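# Snap front cover onto base, leave unit on conveyor

## Task

Fit the front cover onto the base so that it clicks into place, make sure the assembled unit ends up resting on the conveyor belt, and open both grippers so neither is still holding it.

## Robot and tools

ROBOT. There are two arms, left_arm and right_arm. Despite the names, left_arm sits on the +y side of the table and right_arm on the -y side. Their URDF root links are at left_arm (-0.025, +0.304, 0) m, quat_wxyz (+0.999, 0, 0, -0.043), and right_arm (+0.040, -0.340, 0) m, quat_wxyz (+0.997, 0, 0, -0.079). Joint ranges in rad, base to hand: waist -2.618..3.054, shoulder 0..3.142, elbow 0..3.142, wrist pitch -1.571..1.571, wrist yaw -1.571..1.571, wrist roll -2.094..2.094. Elbows stop a little short of straight. Each hand also carries a wrist camera mount.

FRAMES. The scene frame has its origin on the table top midway between the arms, +x pointing out across the table and +z up. Each gripper has its own frame: the fingers extend along its +z and close along its y. The reported end_effector_position is the point between the finger pads, roughly 1 cm behind the fingertips.

execute_actions(actions). actions is a list of actions. Each action is a table of 1 to 15 rows, one row per 1/30 s control step. If there are fewer than 15 rows, the last row repeats until 15 steps (0.5 s) have passed. Each row is a single list of 14 numbers in [-1, 1] covering both arms, even if only one moves: left_arm dx, dy, dz, rx, ry, rz, opening, then right_arm in the same order. The six motion numbers are an offset, not a pose. They are taken from where that gripper measured at the start of the action and expressed in the gripper's own axes. All rows in one action refer to that same start, so they do not add up. For the first action in a call, the start is the last pose a result reported. Scale: 1.0 equals 0.6 m for dx, dy, dz, or 180 degrees for rotation. rx, ry, rz form one rotation vector. The opening is absolute: +1 is fully open (0.094 m) and -1 is closed. Calling with an empty list just returns the state and images.

CLIPPING. On every step the commanded pose is limited to 70 mm and 16 degrees away from the measured pose, and damped IK gives position priority over orientation. A distant target therefore needs several actions. Arms usually finish a centimetre or more short, mostly too low. Repeated zero offsets let an arm creep downward. To keep an arm in place, send it the offset back to its intended pose in the first call of a reply, then zeros in later calls. Raise that aim if it still sags.

move(target, speed, blocking). target is one 14-number row laid out as above. Its offsets are measured from the pose in the most recent result that showed one. Each gripper follows a straight path, turning the shorter way round. Both arms finish together after 0.5 to 10 s; anything left after 10 s is cut short. speed is the top path speed in m/s, 0.002 to 0.5, default 0.25, and rotation is capped at twice that in rad/s. The opening is sent when the move starts. The path takes no account of obstacles or of the other arm. Grippers lag and may overshoot the speed near full reach. Hitting something faster, or aiming further beyond the contact point, presses harder. With blocking=false the result comes back after 0.5 s while the arm keeps going. Poll it with wait(0). Until a result shows the move has ended, further rows and moves are refused, so use wait or stop first. The result adds a move: line giving the ending (done, off_target, moving, held, fault) and the limits that acted, plus each gripper's distance from its target. limits=paced means the target was clipped. limits=held means a safety check blocked some steps, and the arm may then jump faster than speed.

wait(seconds): 0 to 10. The scene runs while each arm holds its last command, and the wait returns early if a running move finishes. stop(): brakes a running move. It needs room to brake, more at high speed, and the fingers keep moving. zoom_image(camera, region): camera is one of cam_high, cam_low, cam_left_wrist, cam_right_wrist; region is [x0, y0, x1, y1] in image pixels from the top-left corner, at most 504 by 504. read_manual(section): returns only licence text. finished_scene(scene): give the current scene number. It ends the scene permanently and reports success, so the goal must already be met and stable. A reply with no tool call ends all remaining work.

RESULTS. The state line gives each gripper's position (m) and quat_wxyz in the scene frame; the printed position drifts more at long reach. Hand target lines show where the controller is currently steering. A pose unreachable line means a clearance check altered or blocked that arm's command. grip_measured is the finger opening on the command scale, and the last Joint positions value is the opening in metres. Readings may be off by about 1 mm. Images arrive in the order cam_high, cam_low, cam_left_wrist, cam_right_wrist, each 504x504; the wrist cameras are fisheye. Calibration (K, distortion, T_world_to_cam) comes with the task and may be off by a few degrees or millimetres.

GRIPPING. To hold a part, keep commanding an opening below grip_measured; about 0.03 below holds firmly. Pads give about 50 to 62 N, less on parts under 2 mm thick, and press harder at first contact. Something may briefly tug on a held part or push loose items.

HEAT. Holding loads warms the motors, even while you are thinking. MOTOR HOT appears at 75 C. At 90 C that arm stops for 10 s; at 100 C it goes limp and falls. Both are reported as OVER-TEMPERATURE FAULT.

AVOID: pushing or knocking anything off the table, which fails the task; the arms striking or pressing on each other; drops, slips, slams and hard pushes. The robot keeps the last command while you think.

Each tool is called after "Request:" by a JSON object that holds its "op" and its "data".

## Session

Request:
{"op": "execute_actions", "data": {"actions": []}}

Scene clock: 0.00 s.
left_arm: end_effector_position=(+0.4208, +0.2066, +0.1142) grip_measured=+1.000 end_effector_quat_wxyz=(+0.124, +0.629, +0.685, +0.346) | right_arm: end_effector_position=(+0.2062, -0.2882, +0.1066) grip_measured=+1.000 end_effector_quat_wxyz=(+0.389, -0.319, +0.818, +0.278)
Joint positions: left_arm=[-0.345  1.853  1.344 -0.541 -0.572  1.213  0.094] | right_arm=[-0.566  1.043  0.501 -1.253 -0.981 -1.589  0.094]
Joint velocities: left_arm=[ 0.007 -0.002 -0.012 -0.007 -0.037 -0.051  0.   ] | right_arm=[ 0.002 -0.007 -0.002  0.051 -0.037 -0.051  0.   ]
Motor temperatures (°C, as the motors report them): left_arm=[23 24 25 23 25 22] | right_arm=[25 24 24 26 23 24]
Hand target (left_arm): +0.421, +0.207, +0.117; +0.127, +0.626, +0.687, +0.347
Hand target (right_arm): +0.208, -0.287, +0.111; +0.398, -0.318, +0.814, +0.280

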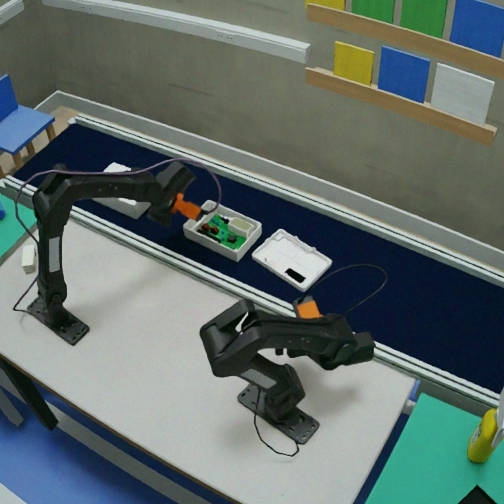

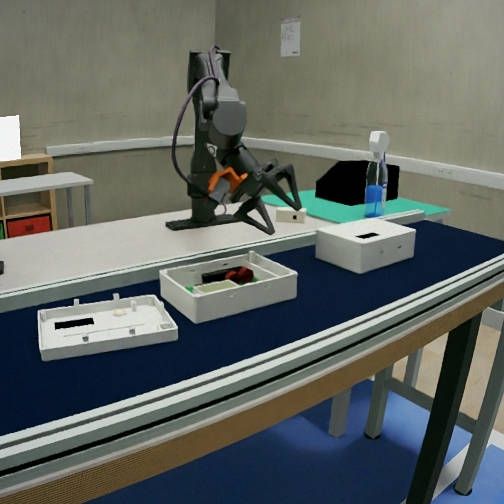

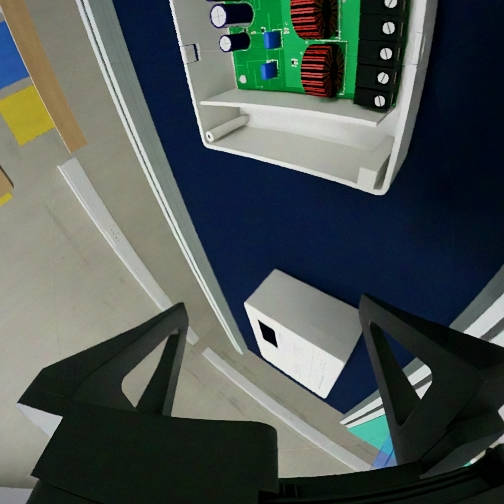

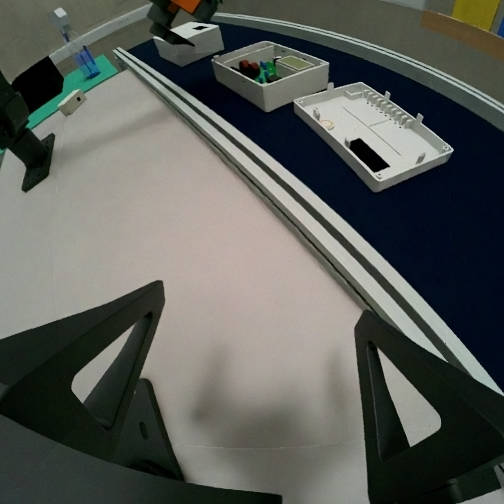

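Request:
{"op": "zoom_image", "data": {"camera": "cam_high", "region": [90, 150, 350, 310]}}

Request:
{"op": "zoom_image", "data": {"camera": "cam_low", "region": [20, 200, 430, 380]}}

Region (90, 150, 350, 310) of cam_high's 504x504 image, scaled by 1.938, with more detail than that image has; it fills the top 310 rows of this view, and the rest is white.

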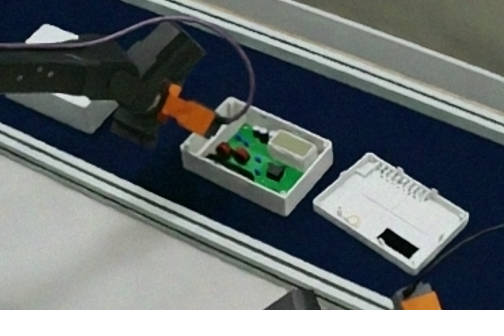

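Region (20, 200, 430, 380) of cam_low's 504x504 image, scaled by 1.229, with more detail than that image has; it fills the top 221 rows of this view, and the rest is white.

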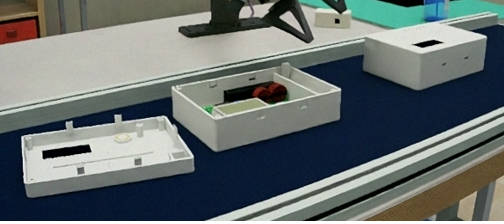

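Request:
{"op": "move", "data": {"target": [-0.1722,-0.291,-0.3275,-0.288,-0.401,0.0987,0.2, -0.259,-0.2192,0.3267,0.2133,0.2493,0.2672,-0.2], "speed": 0.3}}

Scene clock: 9.00 s.
left_arm: end_effector_position=(+0.1884, +0.0535, +0.1284) grip_measured=+0.203 end_effector_quat_wxyz=(+0.671, +0.692, +0.184, +0.190) | right_arm: end_effector_position=(+0.4705, -0.1918, +0.1015) grip_measured=-0.198 end_effector_quat_wxyz=(-0.002, +0.086, +0.996, +0.015)
Joint positions: left_arm=[-0.59   1.627  0.021  1.578  0.359  1.598  0.057] | right_arm=[ 0.477  2.347  2.278 -1.494 -0.028  0.491  0.038]
Joint velocities: left_arm=[-0.002 -0.002 -0.007  0.066  0.022 -0.066  0.   ] | right_arm=[-0.002  0.012 -0.017 -0.095 -0.037  0.022 -0.   ]
Motor temperatures (°C, as the motors report them): left_arm=[23 25 25 25 25 22] | right_arm=[25 24 25 26 24 24]
Hand target (left_arm): +0.181, +0.052, +0.123; +0.668, +0.699, +0.182, +0.177
Hand target (right_arm): +0.472, -0.189, +0.103; +0.003, +0.086, +0.996, +0.009
Off the commanded pose (left_arm): 0.009 m, 2 deg.
Off the commanded pose (right_arm): 0.005 m, 2 deg.
joint sent to its limit (left arm) — the command would take joint 4 (wrist pitch) past its upper limit, so that joint was sent only as far as its limit.
move: done
camera_calibration (this result's frames):
cam_left_wrist: T_world_to_cam=[[0.08224, 0.0357763, -0.99597, 0.115544], [0.539042, 0.838965, 0.0746467, -0.120504], [0.838254, -0.543009, 0.0497116, -0.0197029], [0, 0, 0, 1]] pos_world=[0.0719702, 0.0862658, 0.125053]
cam_right_wrist: T_world_to_cam=[[-0.0469451, -0.995515, -0.0821352, -0.152468], [-0.86174, -0.00122223, 0.507349, 0.386455], [-0.505174, 0.0945967, -0.857818, 0.441922], [0, 0, 0, 1]] pos_world=[0.549113, -0.193116, 0.170498]

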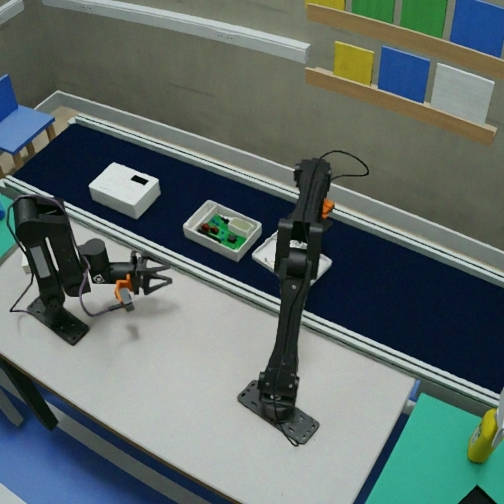

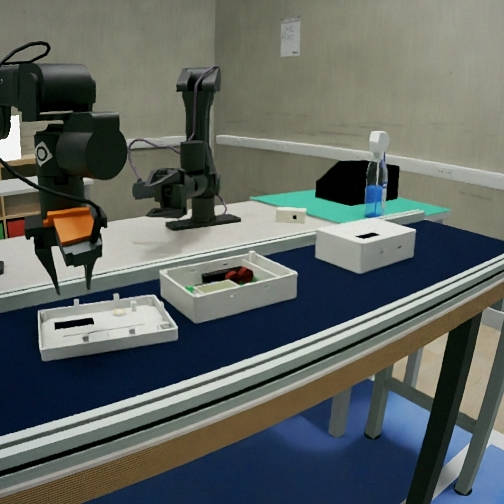

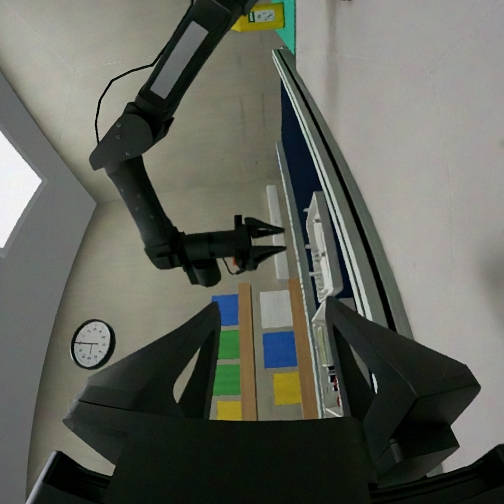

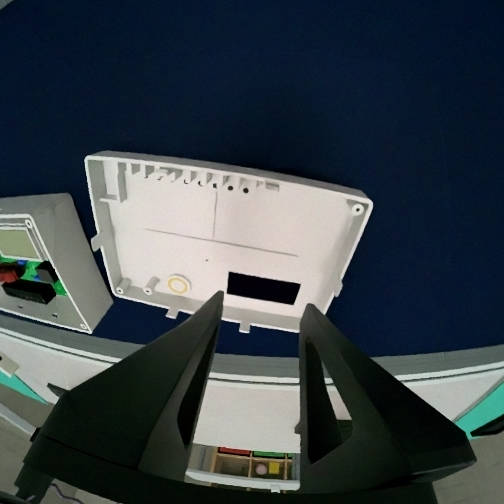

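Request:
{"op": "move", "data": {"target": [0,0,0,0,0,0,0.2, -0.0167,-0.083,0.0475,0,0,0,-0.4], "speed": 0.15}}

Scene clock: 11.07 s.
left_arm: end_effector_position=(+0.1884, +0.0535, +0.1287) grip_measured=+0.203 end_effector_quat_wxyz=(+0.671, +0.692, +0.183, +0.191) | right_arm: end_effector_position=(+0.4714, -0.2419, +0.0676) grip_measured=-0.398 end_effector_quat_wxyz=(-0.010, +0.092, +0.996, +0.012)
Joint positions: left_arm=[-0.59   1.627  0.021  1.579  0.359  1.599  0.057] | right_arm=[ 0.369  2.289  2.043 -1.338 -0.028  0.395  0.028]
Joint velocities: left_arm=[ 0.007 -0.012  0.002 -0.007 -0.022 -0.051  0.001] | right_arm=[-0.002 -0.002  0.002  0.007  0.066  0.007 -0.001]
Motor temperatures (°C, as the motors report them): left_arm=[23 25 25 25 25 22] | right_arm=[25 25 25 26 24 24]
Hand target (left_arm): +0.188, +0.054, +0.128; +0.671, +0.692, +0.184, +0.191
Hand target (right_arm): +0.471, -0.242, +0.071; -0.003, +0.086, +0.996, +0.013
Off the commanded pose (left_arm): 0.000 m, 0 deg.
Off the commanded pose (right_arm): 0.004 m, 1 deg.
move: done
camera_calibration (this result's frames):
cam_left_wrist: T_world_to_cam=[[0.084444, 0.0357965, -0.995785, 0.11538], [0.53923, 0.838733, 0.0758782, -0.120644], [0.837914, -0.543365, 0.0515234, -0.0198441], [0, 0, 0, 1]] pos_world=[0.0719394, 0.0862754, 0.125071]
cam_right_wrist: T_world_to_cam=[[-0.0601536, -0.995238, -0.0766952, -0.199159], [-0.852587, 0.0112694, 0.522464, 0.402124], [-0.519111, 0.0968174, -0.849205, 0.424546], [0, 0, 0, 1]] pos_world=[0.551253, -0.243846, 0.135157]

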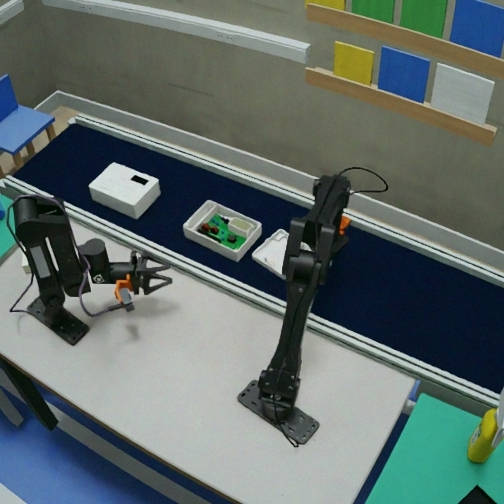

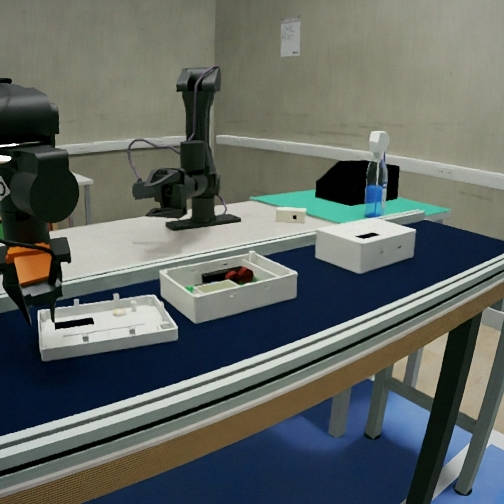

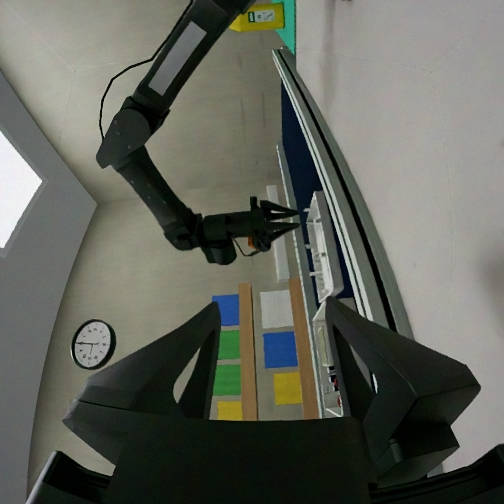

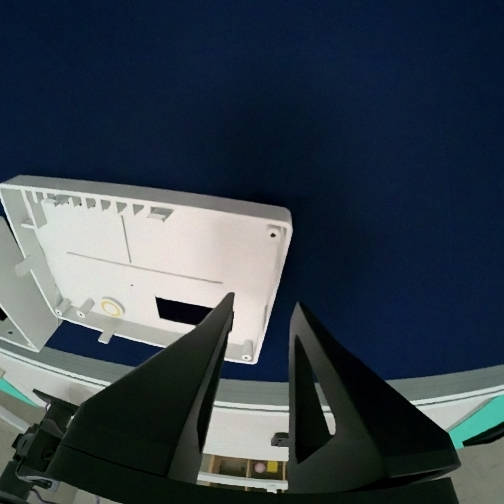

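Request:
{"op": "move", "data": {"target": [0,0,0,0,0,0,0.2, 0,-0.003,0.045,0,0,0,-0.4], "speed": 0.06}}

Request:
{"op": "zoom_image", "data": {"camera": "cam_low", "region": [0, 240, 200, 380]}}

Scene clock: 12.33 s.
left_arm: end_effector_position=(+0.1884, +0.0535, +0.1287) grip_measured=+0.203 end_effector_quat_wxyz=(+0.671, +0.692, +0.183, +0.192) | right_arm: end_effector_position=(+0.4714, -0.2419, +0.0463) grip_measured=-0.398 end_effector_quat_wxyz=(-0.008, +0.092, +0.996, +0.012)
Joint positions: left_arm=[-0.59   1.627  0.021  1.579  0.359  1.601  0.057] | right_arm=[ 0.369  2.289  1.958 -1.249 -0.028  0.395  0.028]
Joint velocities: left_arm=[-0.017  0.012  0.007  0.066 -0.022  0.007  0.   ] | right_arm=[ 0.002  0.012 -0.007  0.022 -0.037  0.007  0.   ]
Motor temperatures (°C, as the motors report them): left_arm=[23 25 25 25 25 22] | right_arm=[25 25 25 26 24 24]
Hand target (left_arm): +0.188, +0.054, +0.129; +0.671, +0.692, +0.183, +0.191
Hand target (right_arm): +0.470, -0.243, +0.041; -0.011, +0.092, +0.996, +0.011
Off the commanded pose (left_arm): 0.000 m, 0 deg.
Off the commanded pose (right_arm): 0.006 m, 0 deg.
move: done
camera_calibration (this result's frames):
cam_left_wrist: T_world_to_cam=[[0.0857512, 0.0365689, -0.995645, 0.115075], [0.539162, 0.838653, 0.0772388, -0.120802], [0.837825, -0.543438, 0.0521989, -0.0199103], [0, 0, 0, 1]] pos_world=[0.0719455, 0.0862828, 0.124944]
cam_right_wrist: T_world_to_cam=[[-0.0594564, -0.995193, -0.0778188, -0.201049], [-0.854733, 0.0104848, 0.518961, 0.414225], [-0.515651, 0.0973699, -0.851248, 0.405109], [0, 0, 0, 1]] pos_world=[0.550994, -0.243871, 0.114236]

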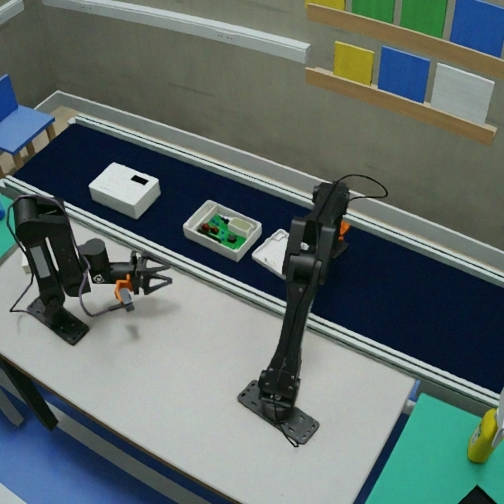

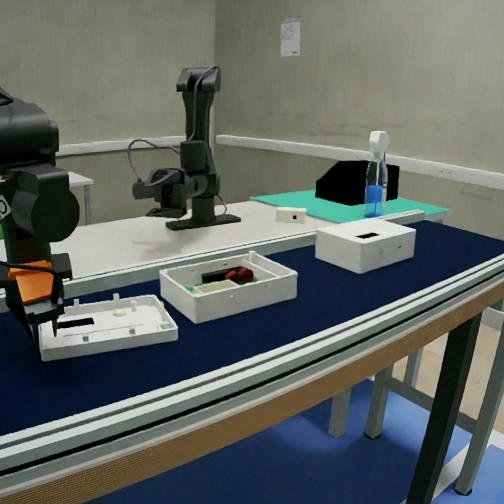

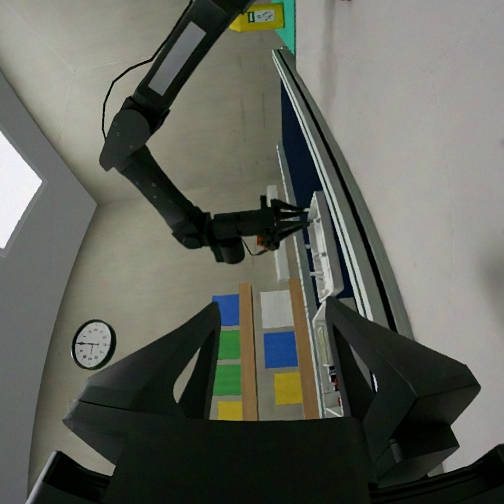

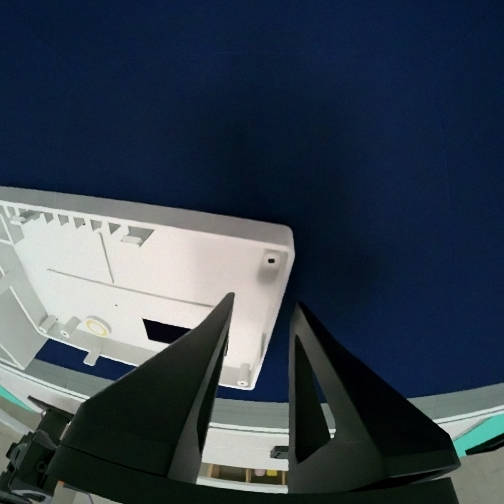

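Region (0, 240, 200, 380) of cam_low's 504x504 image, scaled by 2.520, with more detail than that image has; it fills the top 353 rows of this view, and the rest is white.

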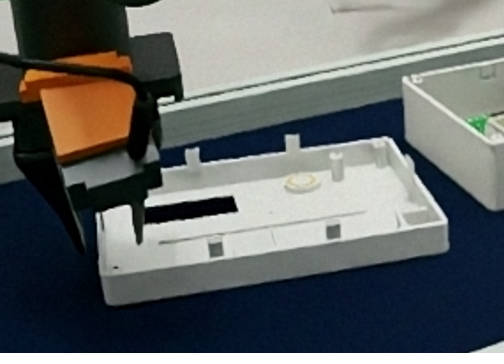

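Request:
{"op": "move", "data": {"target": [0,0,0,0,0,0,0.2, 0.008,-0.006,0.03,0,0,0,-0.4], "speed": 0.04}}

Request:
{"op": "zoom_image", "data": {"camera": "cam_low", "region": [0, 240, 200, 380]}}

Scene clock: 13.23 s.
left_arm: end_effector_position=(+0.1884, +0.0535, +0.1287) grip_measured=+0.203 end_effector_quat_wxyz=(+0.671, +0.693, +0.182, +0.192) | right_arm: end_effector_position=(+0.4661, -0.2430, +0.0302) grip_measured=-0.398 end_effector_quat_wxyz=(-0.014, +0.092, +0.996, +0.011)
Joint positions: left_arm=[-0.59   1.627  0.021  1.579  0.359  1.602  0.057] | right_arm=[ 0.369  2.286  1.889 -1.194 -0.028  0.395  0.028]
Joint velocities: left_arm=[ 0.002 -0.007  0.027 -0.051  0.007  0.007 -0.001] | right_arm=[ 0.007 -0.007 -0.022  0.051 -0.095 -0.007 -0.001]
Motor temperatures (°C, as the motors report them): left_arm=[23 25 25 26 25 22] | right_arm=[25 25 25 26 24 24]
Hand target (left_arm): +0.188, +0.054, +0.129; +0.671, +0.692, +0.183, +0.192
Hand target (right_arm): +0.466, -0.244, +0.028; -0.009, +0.092, +0.996, +0.012
Off the commanded pose (left_arm): 0.000 m, 0 deg.
Off the commanded pose (right_arm): 0.002 m, 1 deg.
move: done
camera_calibration (this result's frames):
cam_left_wrist: T_world_to_cam=[[0.0870583, 0.0373411, -0.995503, 0.114769], [0.539093, 0.838571, 0.0785991, -0.12096], [0.837735, -0.543512, 0.0528742, -0.0199763], [0, 0, 0, 1]] pos_world=[0.0719518, 0.0862903, 0.124816]
cam_right_wrist: T_world_to_cam=[[-0.0602824, -0.995369, -0.0748741, -0.203495], [-0.849069, 0.0116931, 0.528153, 0.415445], [-0.524832, 0.0954115, -0.845842, 0.392384], [0, 0, 0, 1]] pos_world=[0.546409, -0.244849, 0.0972398]

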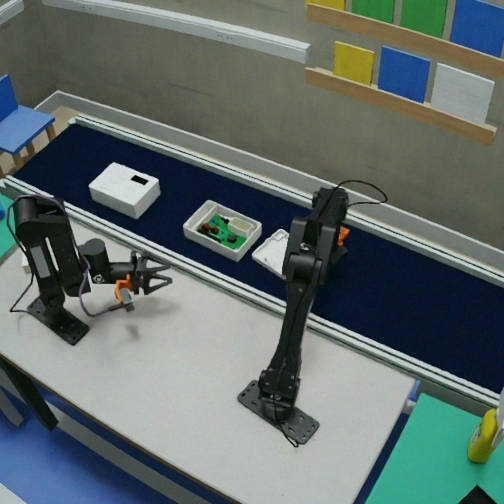

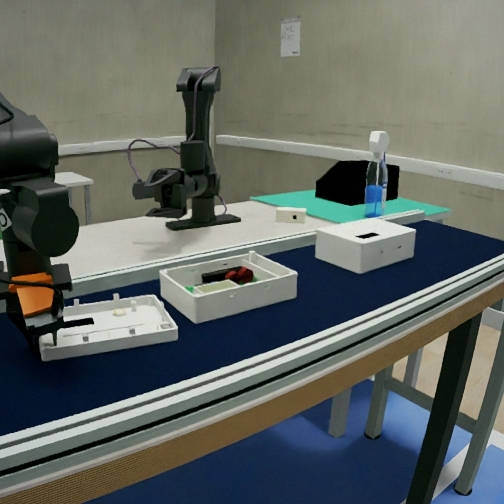

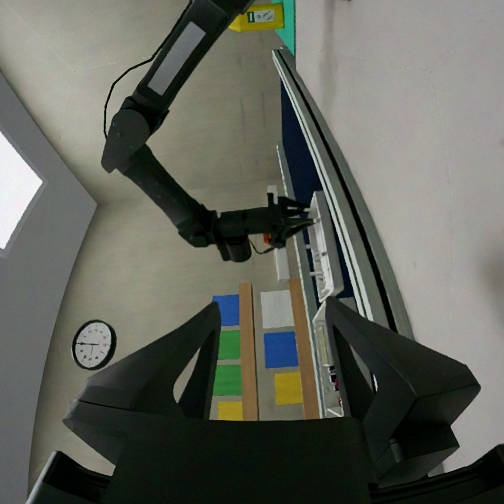

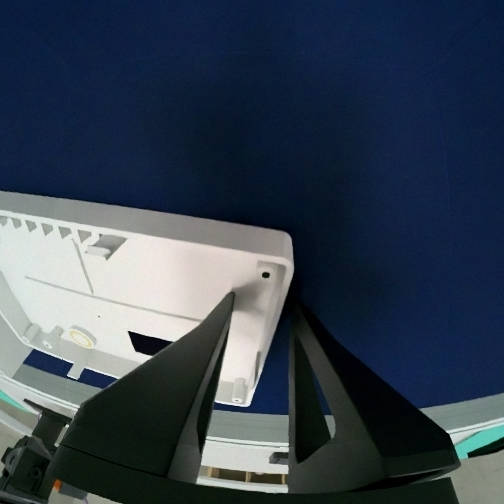

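Region (0, 240, 200, 380) of cam_low's 504x504 image, scaled by 2.520, with more detail than that image has; it fills the top 353 rows of this view, and the rest is white.

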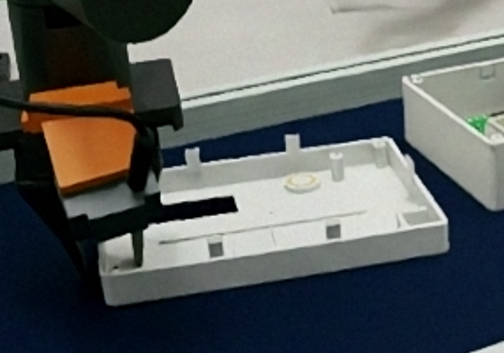

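Request:
{"op": "move", "data": {"target": [0,0,0,0,0,0,0.2, 0.025,-0.004,0.006,0,0,0,-0.4], "speed": 0.04}}

Request:
{"op": "move", "data": {"target": [0,0,0,0,0,0,0.2, 0,0,0,0,0,0,-1], "speed": 0.04}}

Scene clock: 14.10 s.
left_arm: end_effector_position=(+0.1884, +0.0535, +0.1287) grip_measured=+0.203 end_effector_quat_wxyz=(+0.671, +0.693, +0.182, +0.193) | right_arm: end_effector_position=(+0.4559, -0.2452, +0.0298) grip_measured=-0.398 end_effector_quat_wxyz=(-0.012, +0.092, +0.996, +0.011)
Joint positions: left_arm=[-0.59   1.627  0.021  1.579  0.359  1.604  0.057] | right_arm=[ 0.369  2.237  1.805 -1.155 -0.028  0.395  0.028]
Joint velocities: left_arm=[ 0.007 -0.012 -0.012 -0.037  0.007 -0.051  0.   ] | right_arm=[-0.002 -0.012 -0.002  0.037 -0.051 -0.066  0.   ]
Motor temperatures (°C, as the motors report them): left_arm=[23 25 25 26 25 22] | right_arm=[25 26 25 26 24 24]
Hand target (left_arm): +0.188, +0.054, +0.129; +0.671, +0.693, +0.182, +0.192
Hand target (right_arm): +0.451, -0.242, +0.027; -0.014, +0.092, +0.996, +0.011
Off the commanded pose (left_arm): 0.000 m, 0 deg.
Off the commanded pose (right_arm): 0.006 m, 0 deg.
move: done
camera_calibration (this result's frames):
cam_left_wrist: T_world_to_cam=[[0.0883653, 0.0381131, -0.995359, 0.114463], [0.539022, 0.838488, 0.0799593, -0.121117], [0.837644, -0.543586, 0.0535494, -0.020042], [0, 0, 0, 1]] pos_world=[0.0719582, 0.086298, 0.124689]
cam_right_wrist: T_world_to_cam=[[-0.0599728, -0.995303, -0.0759921, -0.206412], [-0.851229, 0.0112323, 0.524674, 0.407929], [-0.521356, 0.0961529, -0.847905, 0.385553], [0, 0, 0, 1]] pos_world=[0.535872, -0.247096, 0.097197]

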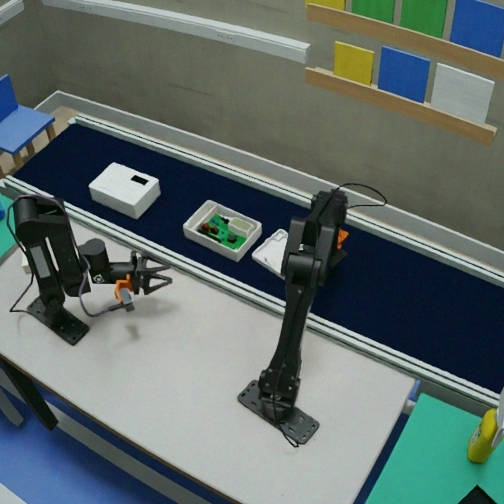

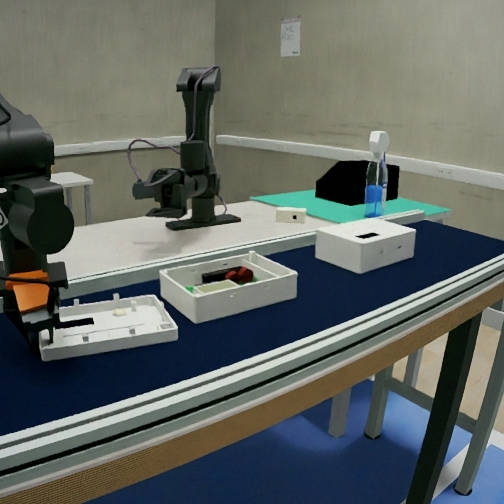

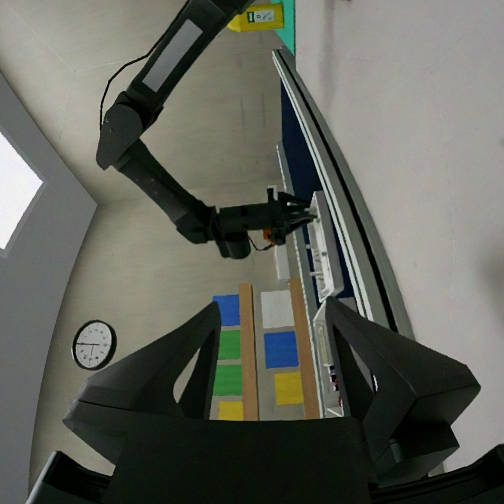

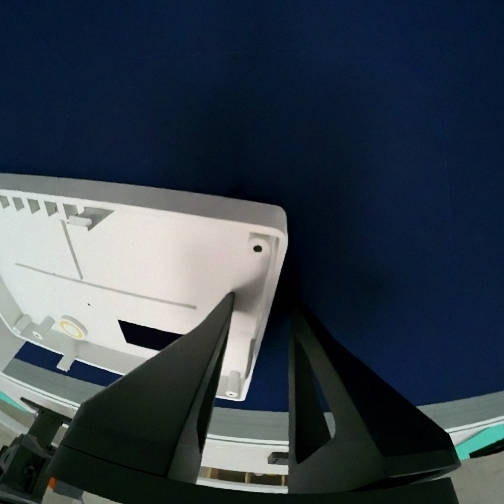

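Scene clock: 14.60 s.
left_arm: end_effector_position=(+0.1884, +0.0535, +0.1287) grip_measured=+0.203 end_effector_quat_wxyz=(+0.671, +0.693, +0.181, +0.193) | right_arm: end_effector_position=(+0.4558, -0.2458, +0.0303) grip_measured=-0.947 end_effector_quat_wxyz=(-0.011, +0.092, +0.996, +0.010)
Joint positions: left_arm=[-0.59   1.627  0.021  1.579  0.359  1.605  0.057] | right_arm=[ 0.369  2.235  1.805 -1.156 -0.025  0.395  0.002]
Joint velocities: left_arm=[-0.007 -0.022 -0.022 -0.007  0.007 -0.095  0.   ] | right_arm=[ 0.017 -0.022  0.002 -0.037 -0.022 -0.022 -0.001]
Motor temperatures (°C, as the motors report them): left_arm=[23 25 25 26 25 22] | right_arm=[25 26 25 26 24 24]
Hand target (left_arm): +0.188, +0.054, +0.129; +0.671, +0.693, +0.182, +0.193
Hand target (right_arm): +0.456, -0.245, +0.030; -0.012, +0.092, +0.996, +0.011
Off the commanded pose (left_arm): 0.000 m, 0 deg.
Off the commanded pose (right_arm): 0.001 m, 0 deg.
move: done
camera_calibration (this result's frames):
cam_left_wrist: T_world_to_cam=[[0.0893454, 0.0386921, -0.995249, 0.114233], [0.538967, 0.838425, 0.0809794, -0.121235], [0.837575, -0.543642, 0.0540556, -0.0200912], [0, 0, 0, 1]] pos_world=[0.0719631, 0.0863037, 0.124594]
cam_right_wrist: T_world_to_cam=[[-0.0602575, -0.995506, -0.0730513, -0.206958], [-0.851554, 0.013085, 0.524103, 0.408261], [-0.520792, 0.0937883, -0.848516, 0.38514], [0, 0, 0, 1]] pos_world=[0.535764, -0.247491, 0.0977078]

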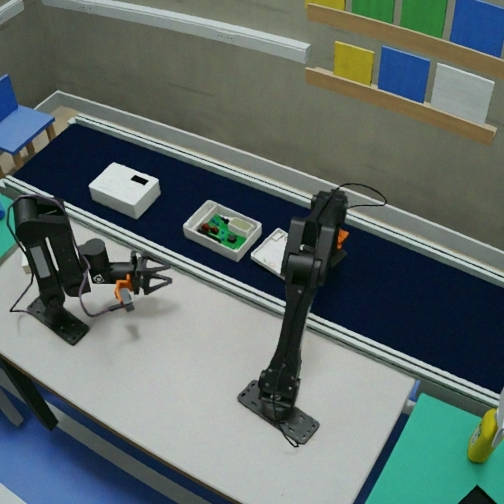

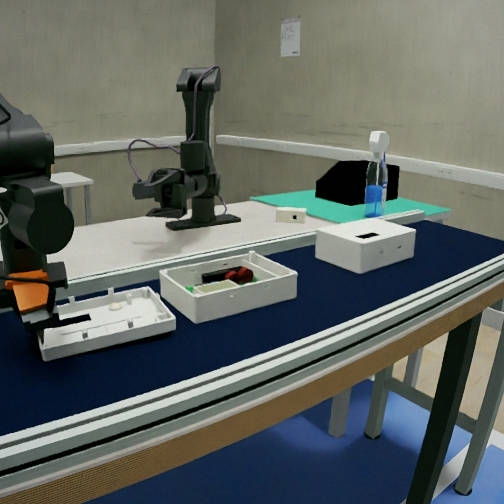

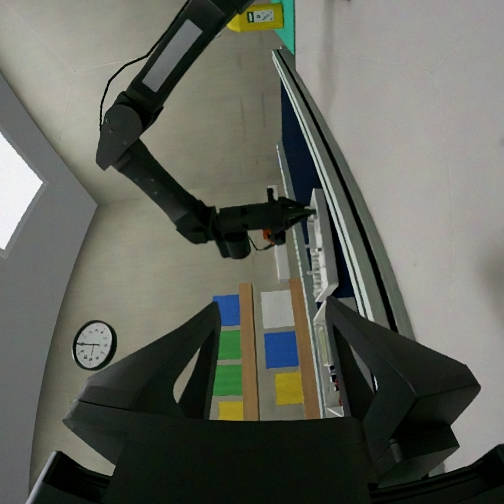

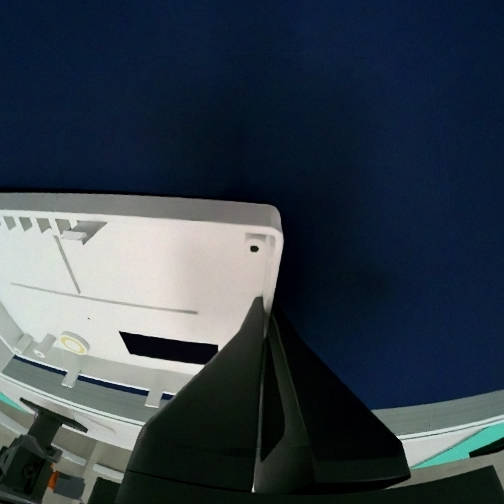

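Request:
{"op": "move", "data": {"target": [0,0,0,0,0,0,0.2, 0,0,-0.15,0,0,0,-1], "speed": 0.15}}

Scene clock: 17.30 s.
left_arm: end_effector_position=(+0.1884, +0.0535, +0.1287) grip_measured=+0.203 end_effector_quat_wxyz=(+0.671, +0.693, +0.181, +0.194) | right_arm: end_effector_position=(+0.4548, -0.2550, +0.1102) grip_measured=-0.944 end_effector_quat_wxyz=(-0.020, +0.099, +0.995, -0.004)
Joint positions: left_arm=[-0.59   1.627  0.021  1.579  0.359  1.606  0.057] | right_arm=[ 0.357  2.239  2.128 -1.5   -0.004  0.398  0.003]
Joint velocities: left_arm=[-0.017 -0.007 -0.007 -0.022  0.007 -0.051 -0.   ] | right_arm=[ 0.002 -0.012 -0.002  0.007 -0.007 -0.022  0.   ]
Motor temperatures (°C, as the motors report them): left_arm=[23 24 25 26 25 22] | right_arm=[25 27 25 26 24 24]
Hand target (left_arm): +0.188, +0.054, +0.129; +0.671, +0.693, +0.181, +0.193
Hand target (right_arm): +0.457, -0.249, +0.120; -0.011, +0.092, +0.996, +0.010
Off the commanded pose (left_arm): 0.000 m, 0 deg.
Off the commanded pose (right_arm): 0.013 m, 2 deg.
move: off_target (right_arm)
camera_calibration (this result's frames):
cam_left_wrist: T_world_to_cam=[[0.090652, 0.0394638, -0.9951, 0.113926], [0.538893, 0.83834, 0.0823393, -0.121391], [0.837482, -0.543717, 0.0547305, -0.0201566], [0, 0, 0, 1]] pos_world=[0.0719699, 0.0863115, 0.124467]
cam_right_wrist: T_world_to_cam=[[-0.0752617, -0.996108, -0.0458854, -0.206689], [-0.840766, 0.038649, 0.540017, 0.365508], [-0.536141, 0.0792214, -0.840403, 0.455659], [0, 0, 0, 1]] pos_world=[0.536049, -0.256109, 0.176072]

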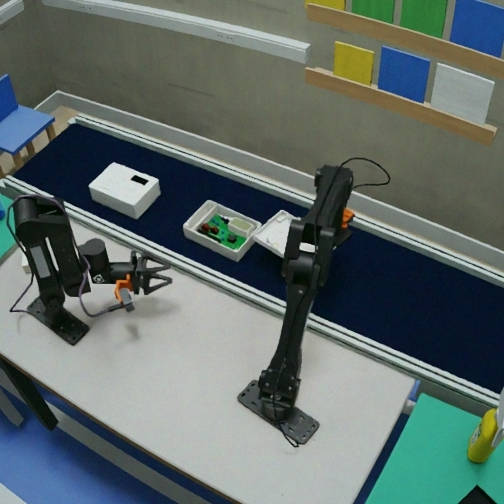

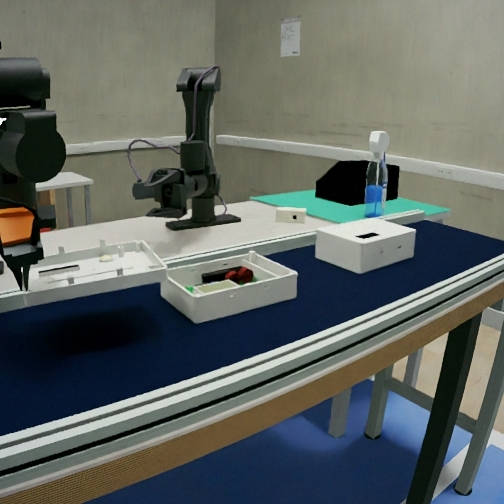

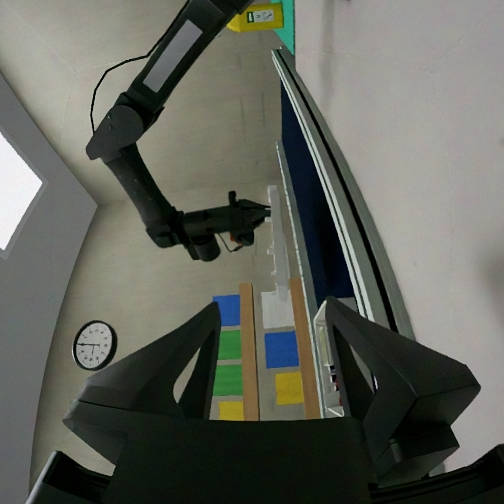

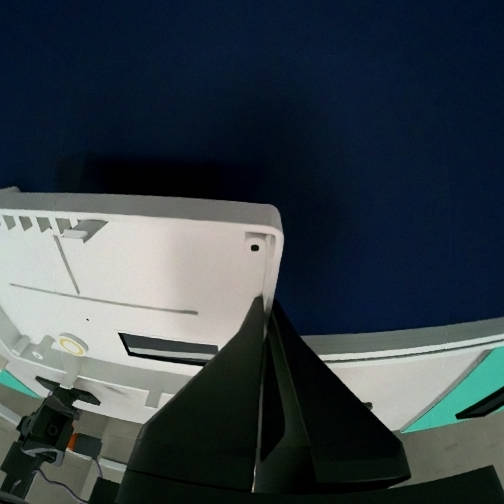

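Request:
{"op": "move", "data": {"target": [-0.086,-0.007,0.07,0,0,0,0.2, 0.3347,0.2898,-0.0155,0,0,-0.73,-1], "speed": 0.3}}

Scene clock: 22.23 s.
left_arm: end_effector_position=(+0.1645, -0.0039, +0.1193) grip_measured=+0.203 end_effector_quat_wxyz=(+0.663, +0.701, +0.178, +0.194) | right_arm: end_effector_position=(+0.3003, -0.0471, +0.1238) grip_measured=-0.943 end_effector_quat_wxyz=(+0.009, +0.861, -0.509, -0.007)
Joint positions: left_arm=[-0.919  1.749  0.123  1.581  0.034  1.607  0.057] | right_arm=[ 0.996  2.068  1.913 -1.437 -0.01  -1.237  0.003]
Joint velocities: left_arm=[-0.002 -0.007 -0.002 -0.007 -0.037  0.007  0.   ] | right_arm=[-0.017 -0.012 -0.002 -0.007 -0.007  0.007  0.001]
Motor temperatures (°C, as the motors report them): left_arm=[23 24 25 27 25 22] | right_arm=[25 27 25 26 24 24]
Hand target (left_arm): +0.166, -0.009, +0.121; +0.667, +0.696, +0.182, +0.192
Hand target (right_arm): +0.296, -0.042, +0.129; +0.006, +0.866, -0.500, -0.018
Off the commanded pose (left_arm): 0.006 m, 1 deg.
Off the commanded pose (right_arm): 0.008 m, 2 deg.
joint sent to its limit (left arm) — the command would take joint 4 (wrist pitch) past its upper limit, so that joint was sent only as far as its limit.
move: done
camera_calibration (this result's frames):
cam_left_wrist: T_world_to_cam=[[0.0889886, 0.0603675, -0.994202, 0.10931], [0.541812, 0.834628, 0.0991745, -0.0620902], [0.835776, -0.547495, 0.0415646, -0.028979], [0, 0, 0, 1]] pos_world=[0.0481338, 0.0293576, 0.116039]
cam_right_wrist: T_world_to_cam=[[0.805923, 0.587251, -0.0750021, -0.196987], [0.539899, -0.67707, 0.500085, -0.22313], [0.242894, -0.443524, -0.862722, 0.112045], [0, 0, 0, 1]] pos_world=[0.252009, 0.0143006, 0.193473]

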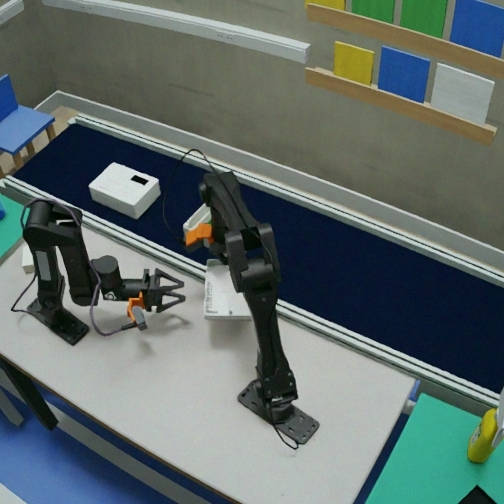

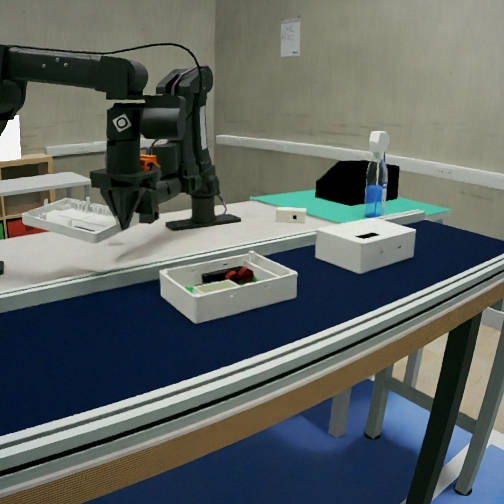

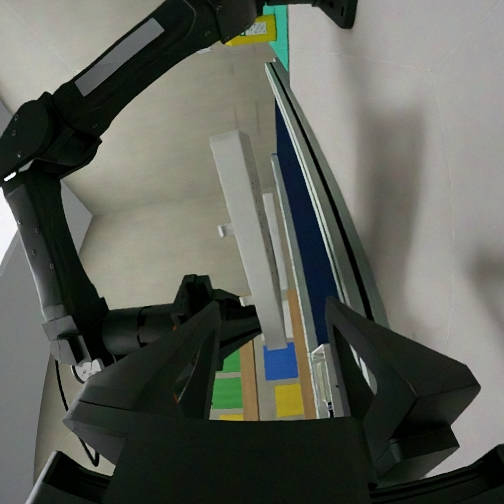

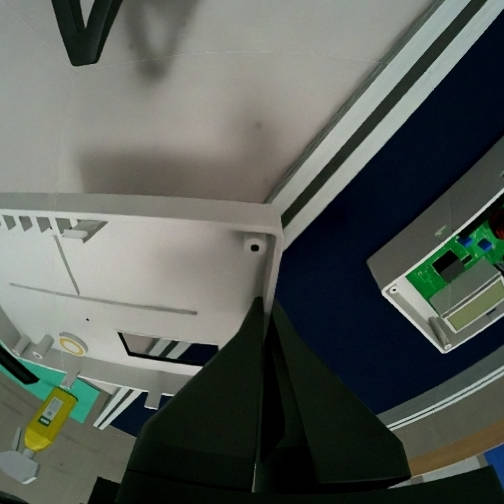

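Request:
{"op": "move", "data": {"target": [0.01,0.003,0.08,0,0,-0.039,0.2, 0,0,0,0,0,0,-1], "speed": 0.1}}

Scene clock: 24.07 s.
left_arm: end_effector_position=(+0.1902, -0.0389, +0.1234) grip_measured=+0.203 end_effector_quat_wxyz=(+0.678, +0.684, +0.213, +0.163) | right_arm: end_effector_position=(+0.3004, -0.0469, +0.1238) grip_measured=-0.943 end_effector_quat_wxyz=(+0.008, +0.862, -0.507, -0.007)
Joint positions: left_arm=[-0.909  1.838  0.295  1.516  0.04   1.505  0.057] | right_arm=[ 0.996  2.068  1.913 -1.435 -0.01  -1.24   0.003]
Joint velocities: left_arm=[ 0.007 -0.002  0.002  0.022  0.066 -0.022 -0.   ] | right_arm=[ 0.027 -0.002 -0.002 -0.037 -0.051 -0.007 -0.   ]
Motor temperatures (°C, as the motors report them): left_arm=[23 24 26 27 25 22] | right_arm=[25 27 25 26 24 24]
Hand target (left_arm): +0.194, -0.042, +0.119; +0.674, +0.688, +0.221, +0.153
Hand target (right_arm): +0.300, -0.047, +0.124; +0.009, +0.861, -0.509, -0.007
Off the commanded pose (left_arm): 0.007 m, 2 deg.
Off the commanded pose (right_arm): 0.000 m, 0 deg.
move: done
camera_calibration (this result's frames):
cam_left_wrist: T_world_to_cam=[[0.0107663, -0.00671388, -0.99992, 0.126126], [0.539426, 0.842033, 0.000154303, -0.0342898], [0.841964, -0.539385, 0.0126872, -0.0670727], [0, 0, 0, 1]] pos_world=[0.0736117, -0.00645801, 0.126972]
cam_right_wrist: T_world_to_cam=[[0.804182, 0.589775, -0.0738664, -0.196764], [0.541592, -0.675877, 0.499868, -0.223513], [0.244885, -0.441991, -0.862946, 0.111588], [0, 0, 0, 1]] pos_world=[0.251961, 0.0143007, 0.193488]

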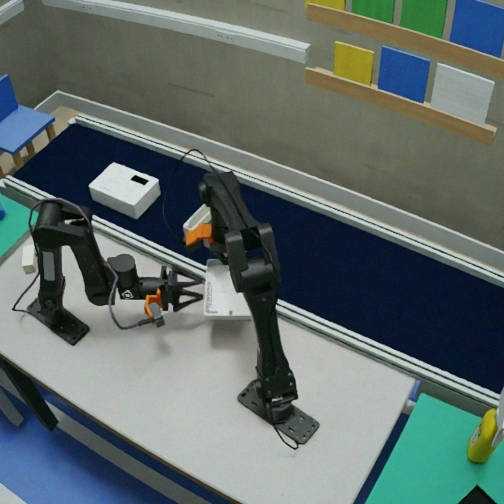

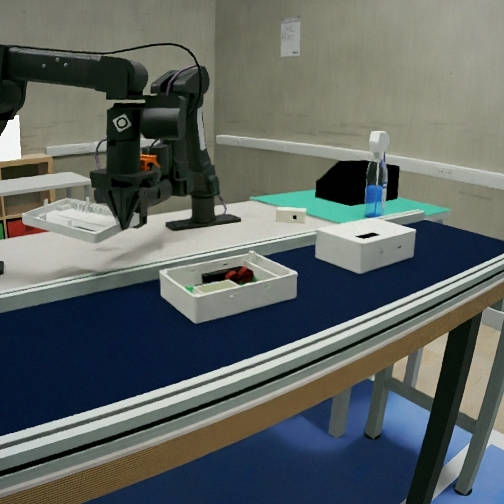

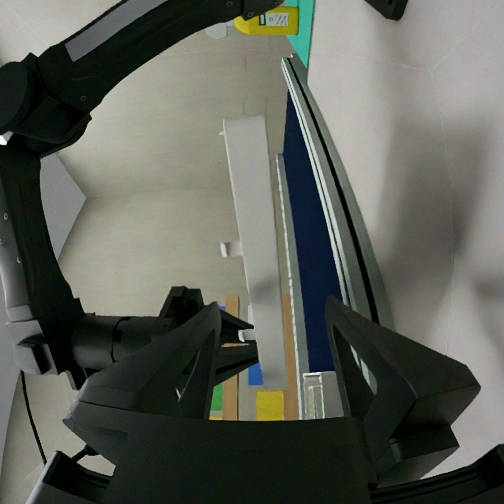

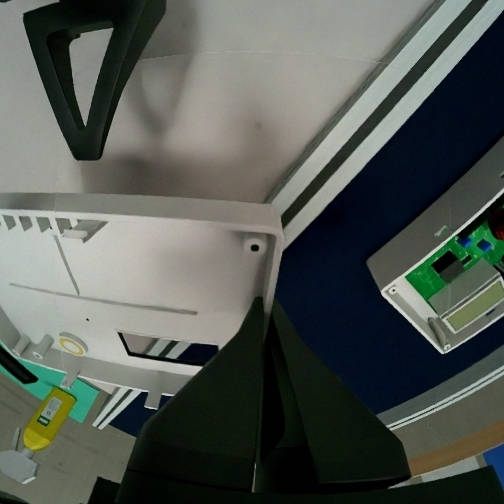

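Request:
{"op": "move", "data": {"target": [0,0.005,0.058,0,0,-0.01,0.2, 0,0,0,0,0,0,-1], "speed": 0.08}}

Scene clock: 25.17 s.
left_arm: end_effector_position=(+0.2063, -0.0638, +0.1298) grip_measured=+0.203 end_effector_quat_wxyz=(+0.686, +0.677, +0.215, +0.160) | right_arm: end_effector_position=(+0.3006, -0.0467, +0.1238) grip_measured=-0.943 end_effector_quat_wxyz=(+0.008, +0.862, -0.507, -0.007)
Joint positions: left_arm=[-0.909  1.885  0.415  1.461  0.04   1.492  0.057] | right_arm=[ 0.996  2.068  1.913 -1.435 -0.01  -1.24   0.003]
Joint velocities: left_arm=[ 0.007 -0.012 -0.012 -0.007 -0.051 -0.066  0.   ] | right_arm=[-0.007 -0.012 -0.007  0.007 -0.022  0.037 -0.   ]
Motor temperatures (°C, as the motors report them): left_arm=[23 24 26 27 25 22] | right_arm=[25 27 25 26 24 24]
Hand target (left_arm): +0.208, -0.068, +0.125; +0.681, +0.681, +0.224, +0.152
Hand target (right_arm): +0.300, -0.047, +0.124; +0.008, +0.862, -0.507, -0.007
Off the commanded pose (left_arm): 0.007 m, 2 deg.
Off the commanded pose (right_arm): 0.000 m, 0 deg.
move: done
camera_calibration (this result's frames):
cam_left_wrist: T_world_to_cam=[[0.00938822, -0.0283751, -0.999553, 0.131085], [0.539541, 0.841749, -0.0188278, -0.0195535], [0.841907, -0.539124, 0.0232121, -0.0955776], [0, 0, 0, 1]] pos_world=[0.0897867, -0.0313495, 0.132877]
cam_right_wrist: T_world_to_cam=[[0.80422, 0.589817, -0.0731213, -0.197052], [0.541337, -0.67616, 0.499762, -0.223408], [0.245326, -0.441502, -0.863071, 0.111522], [0, 0, 0, 1]] pos_world=[0.252052, 0.0144021, 0.193494]

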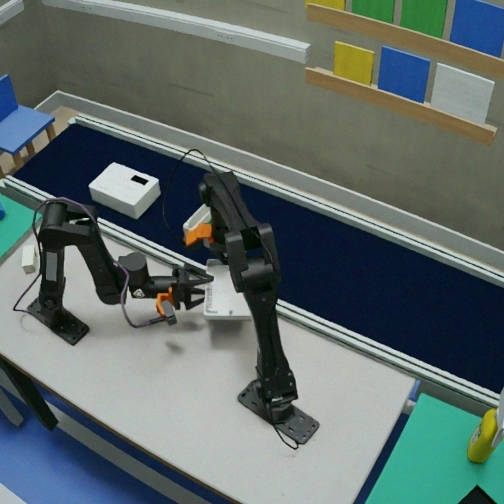

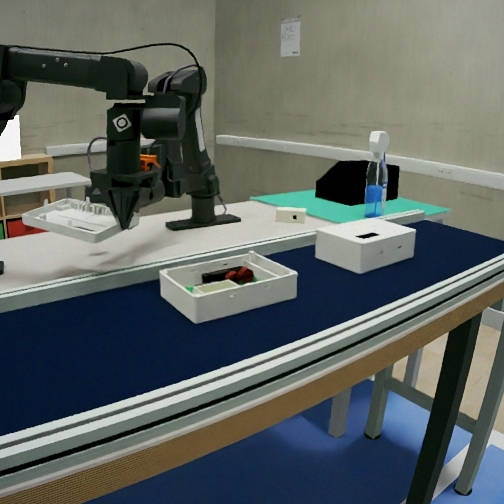

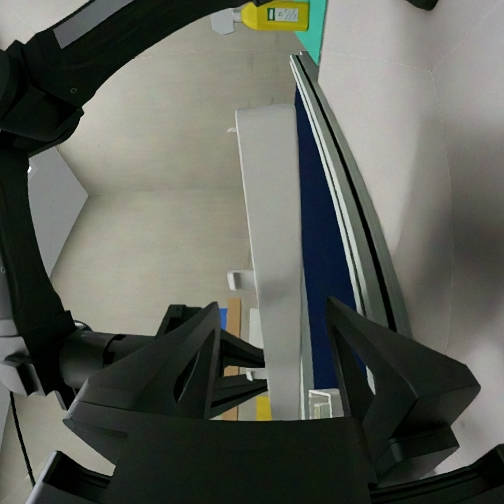

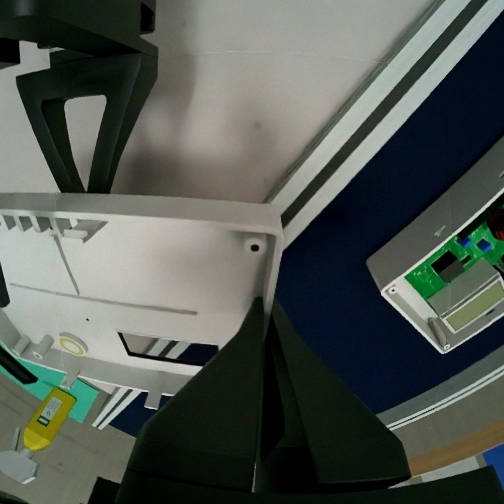

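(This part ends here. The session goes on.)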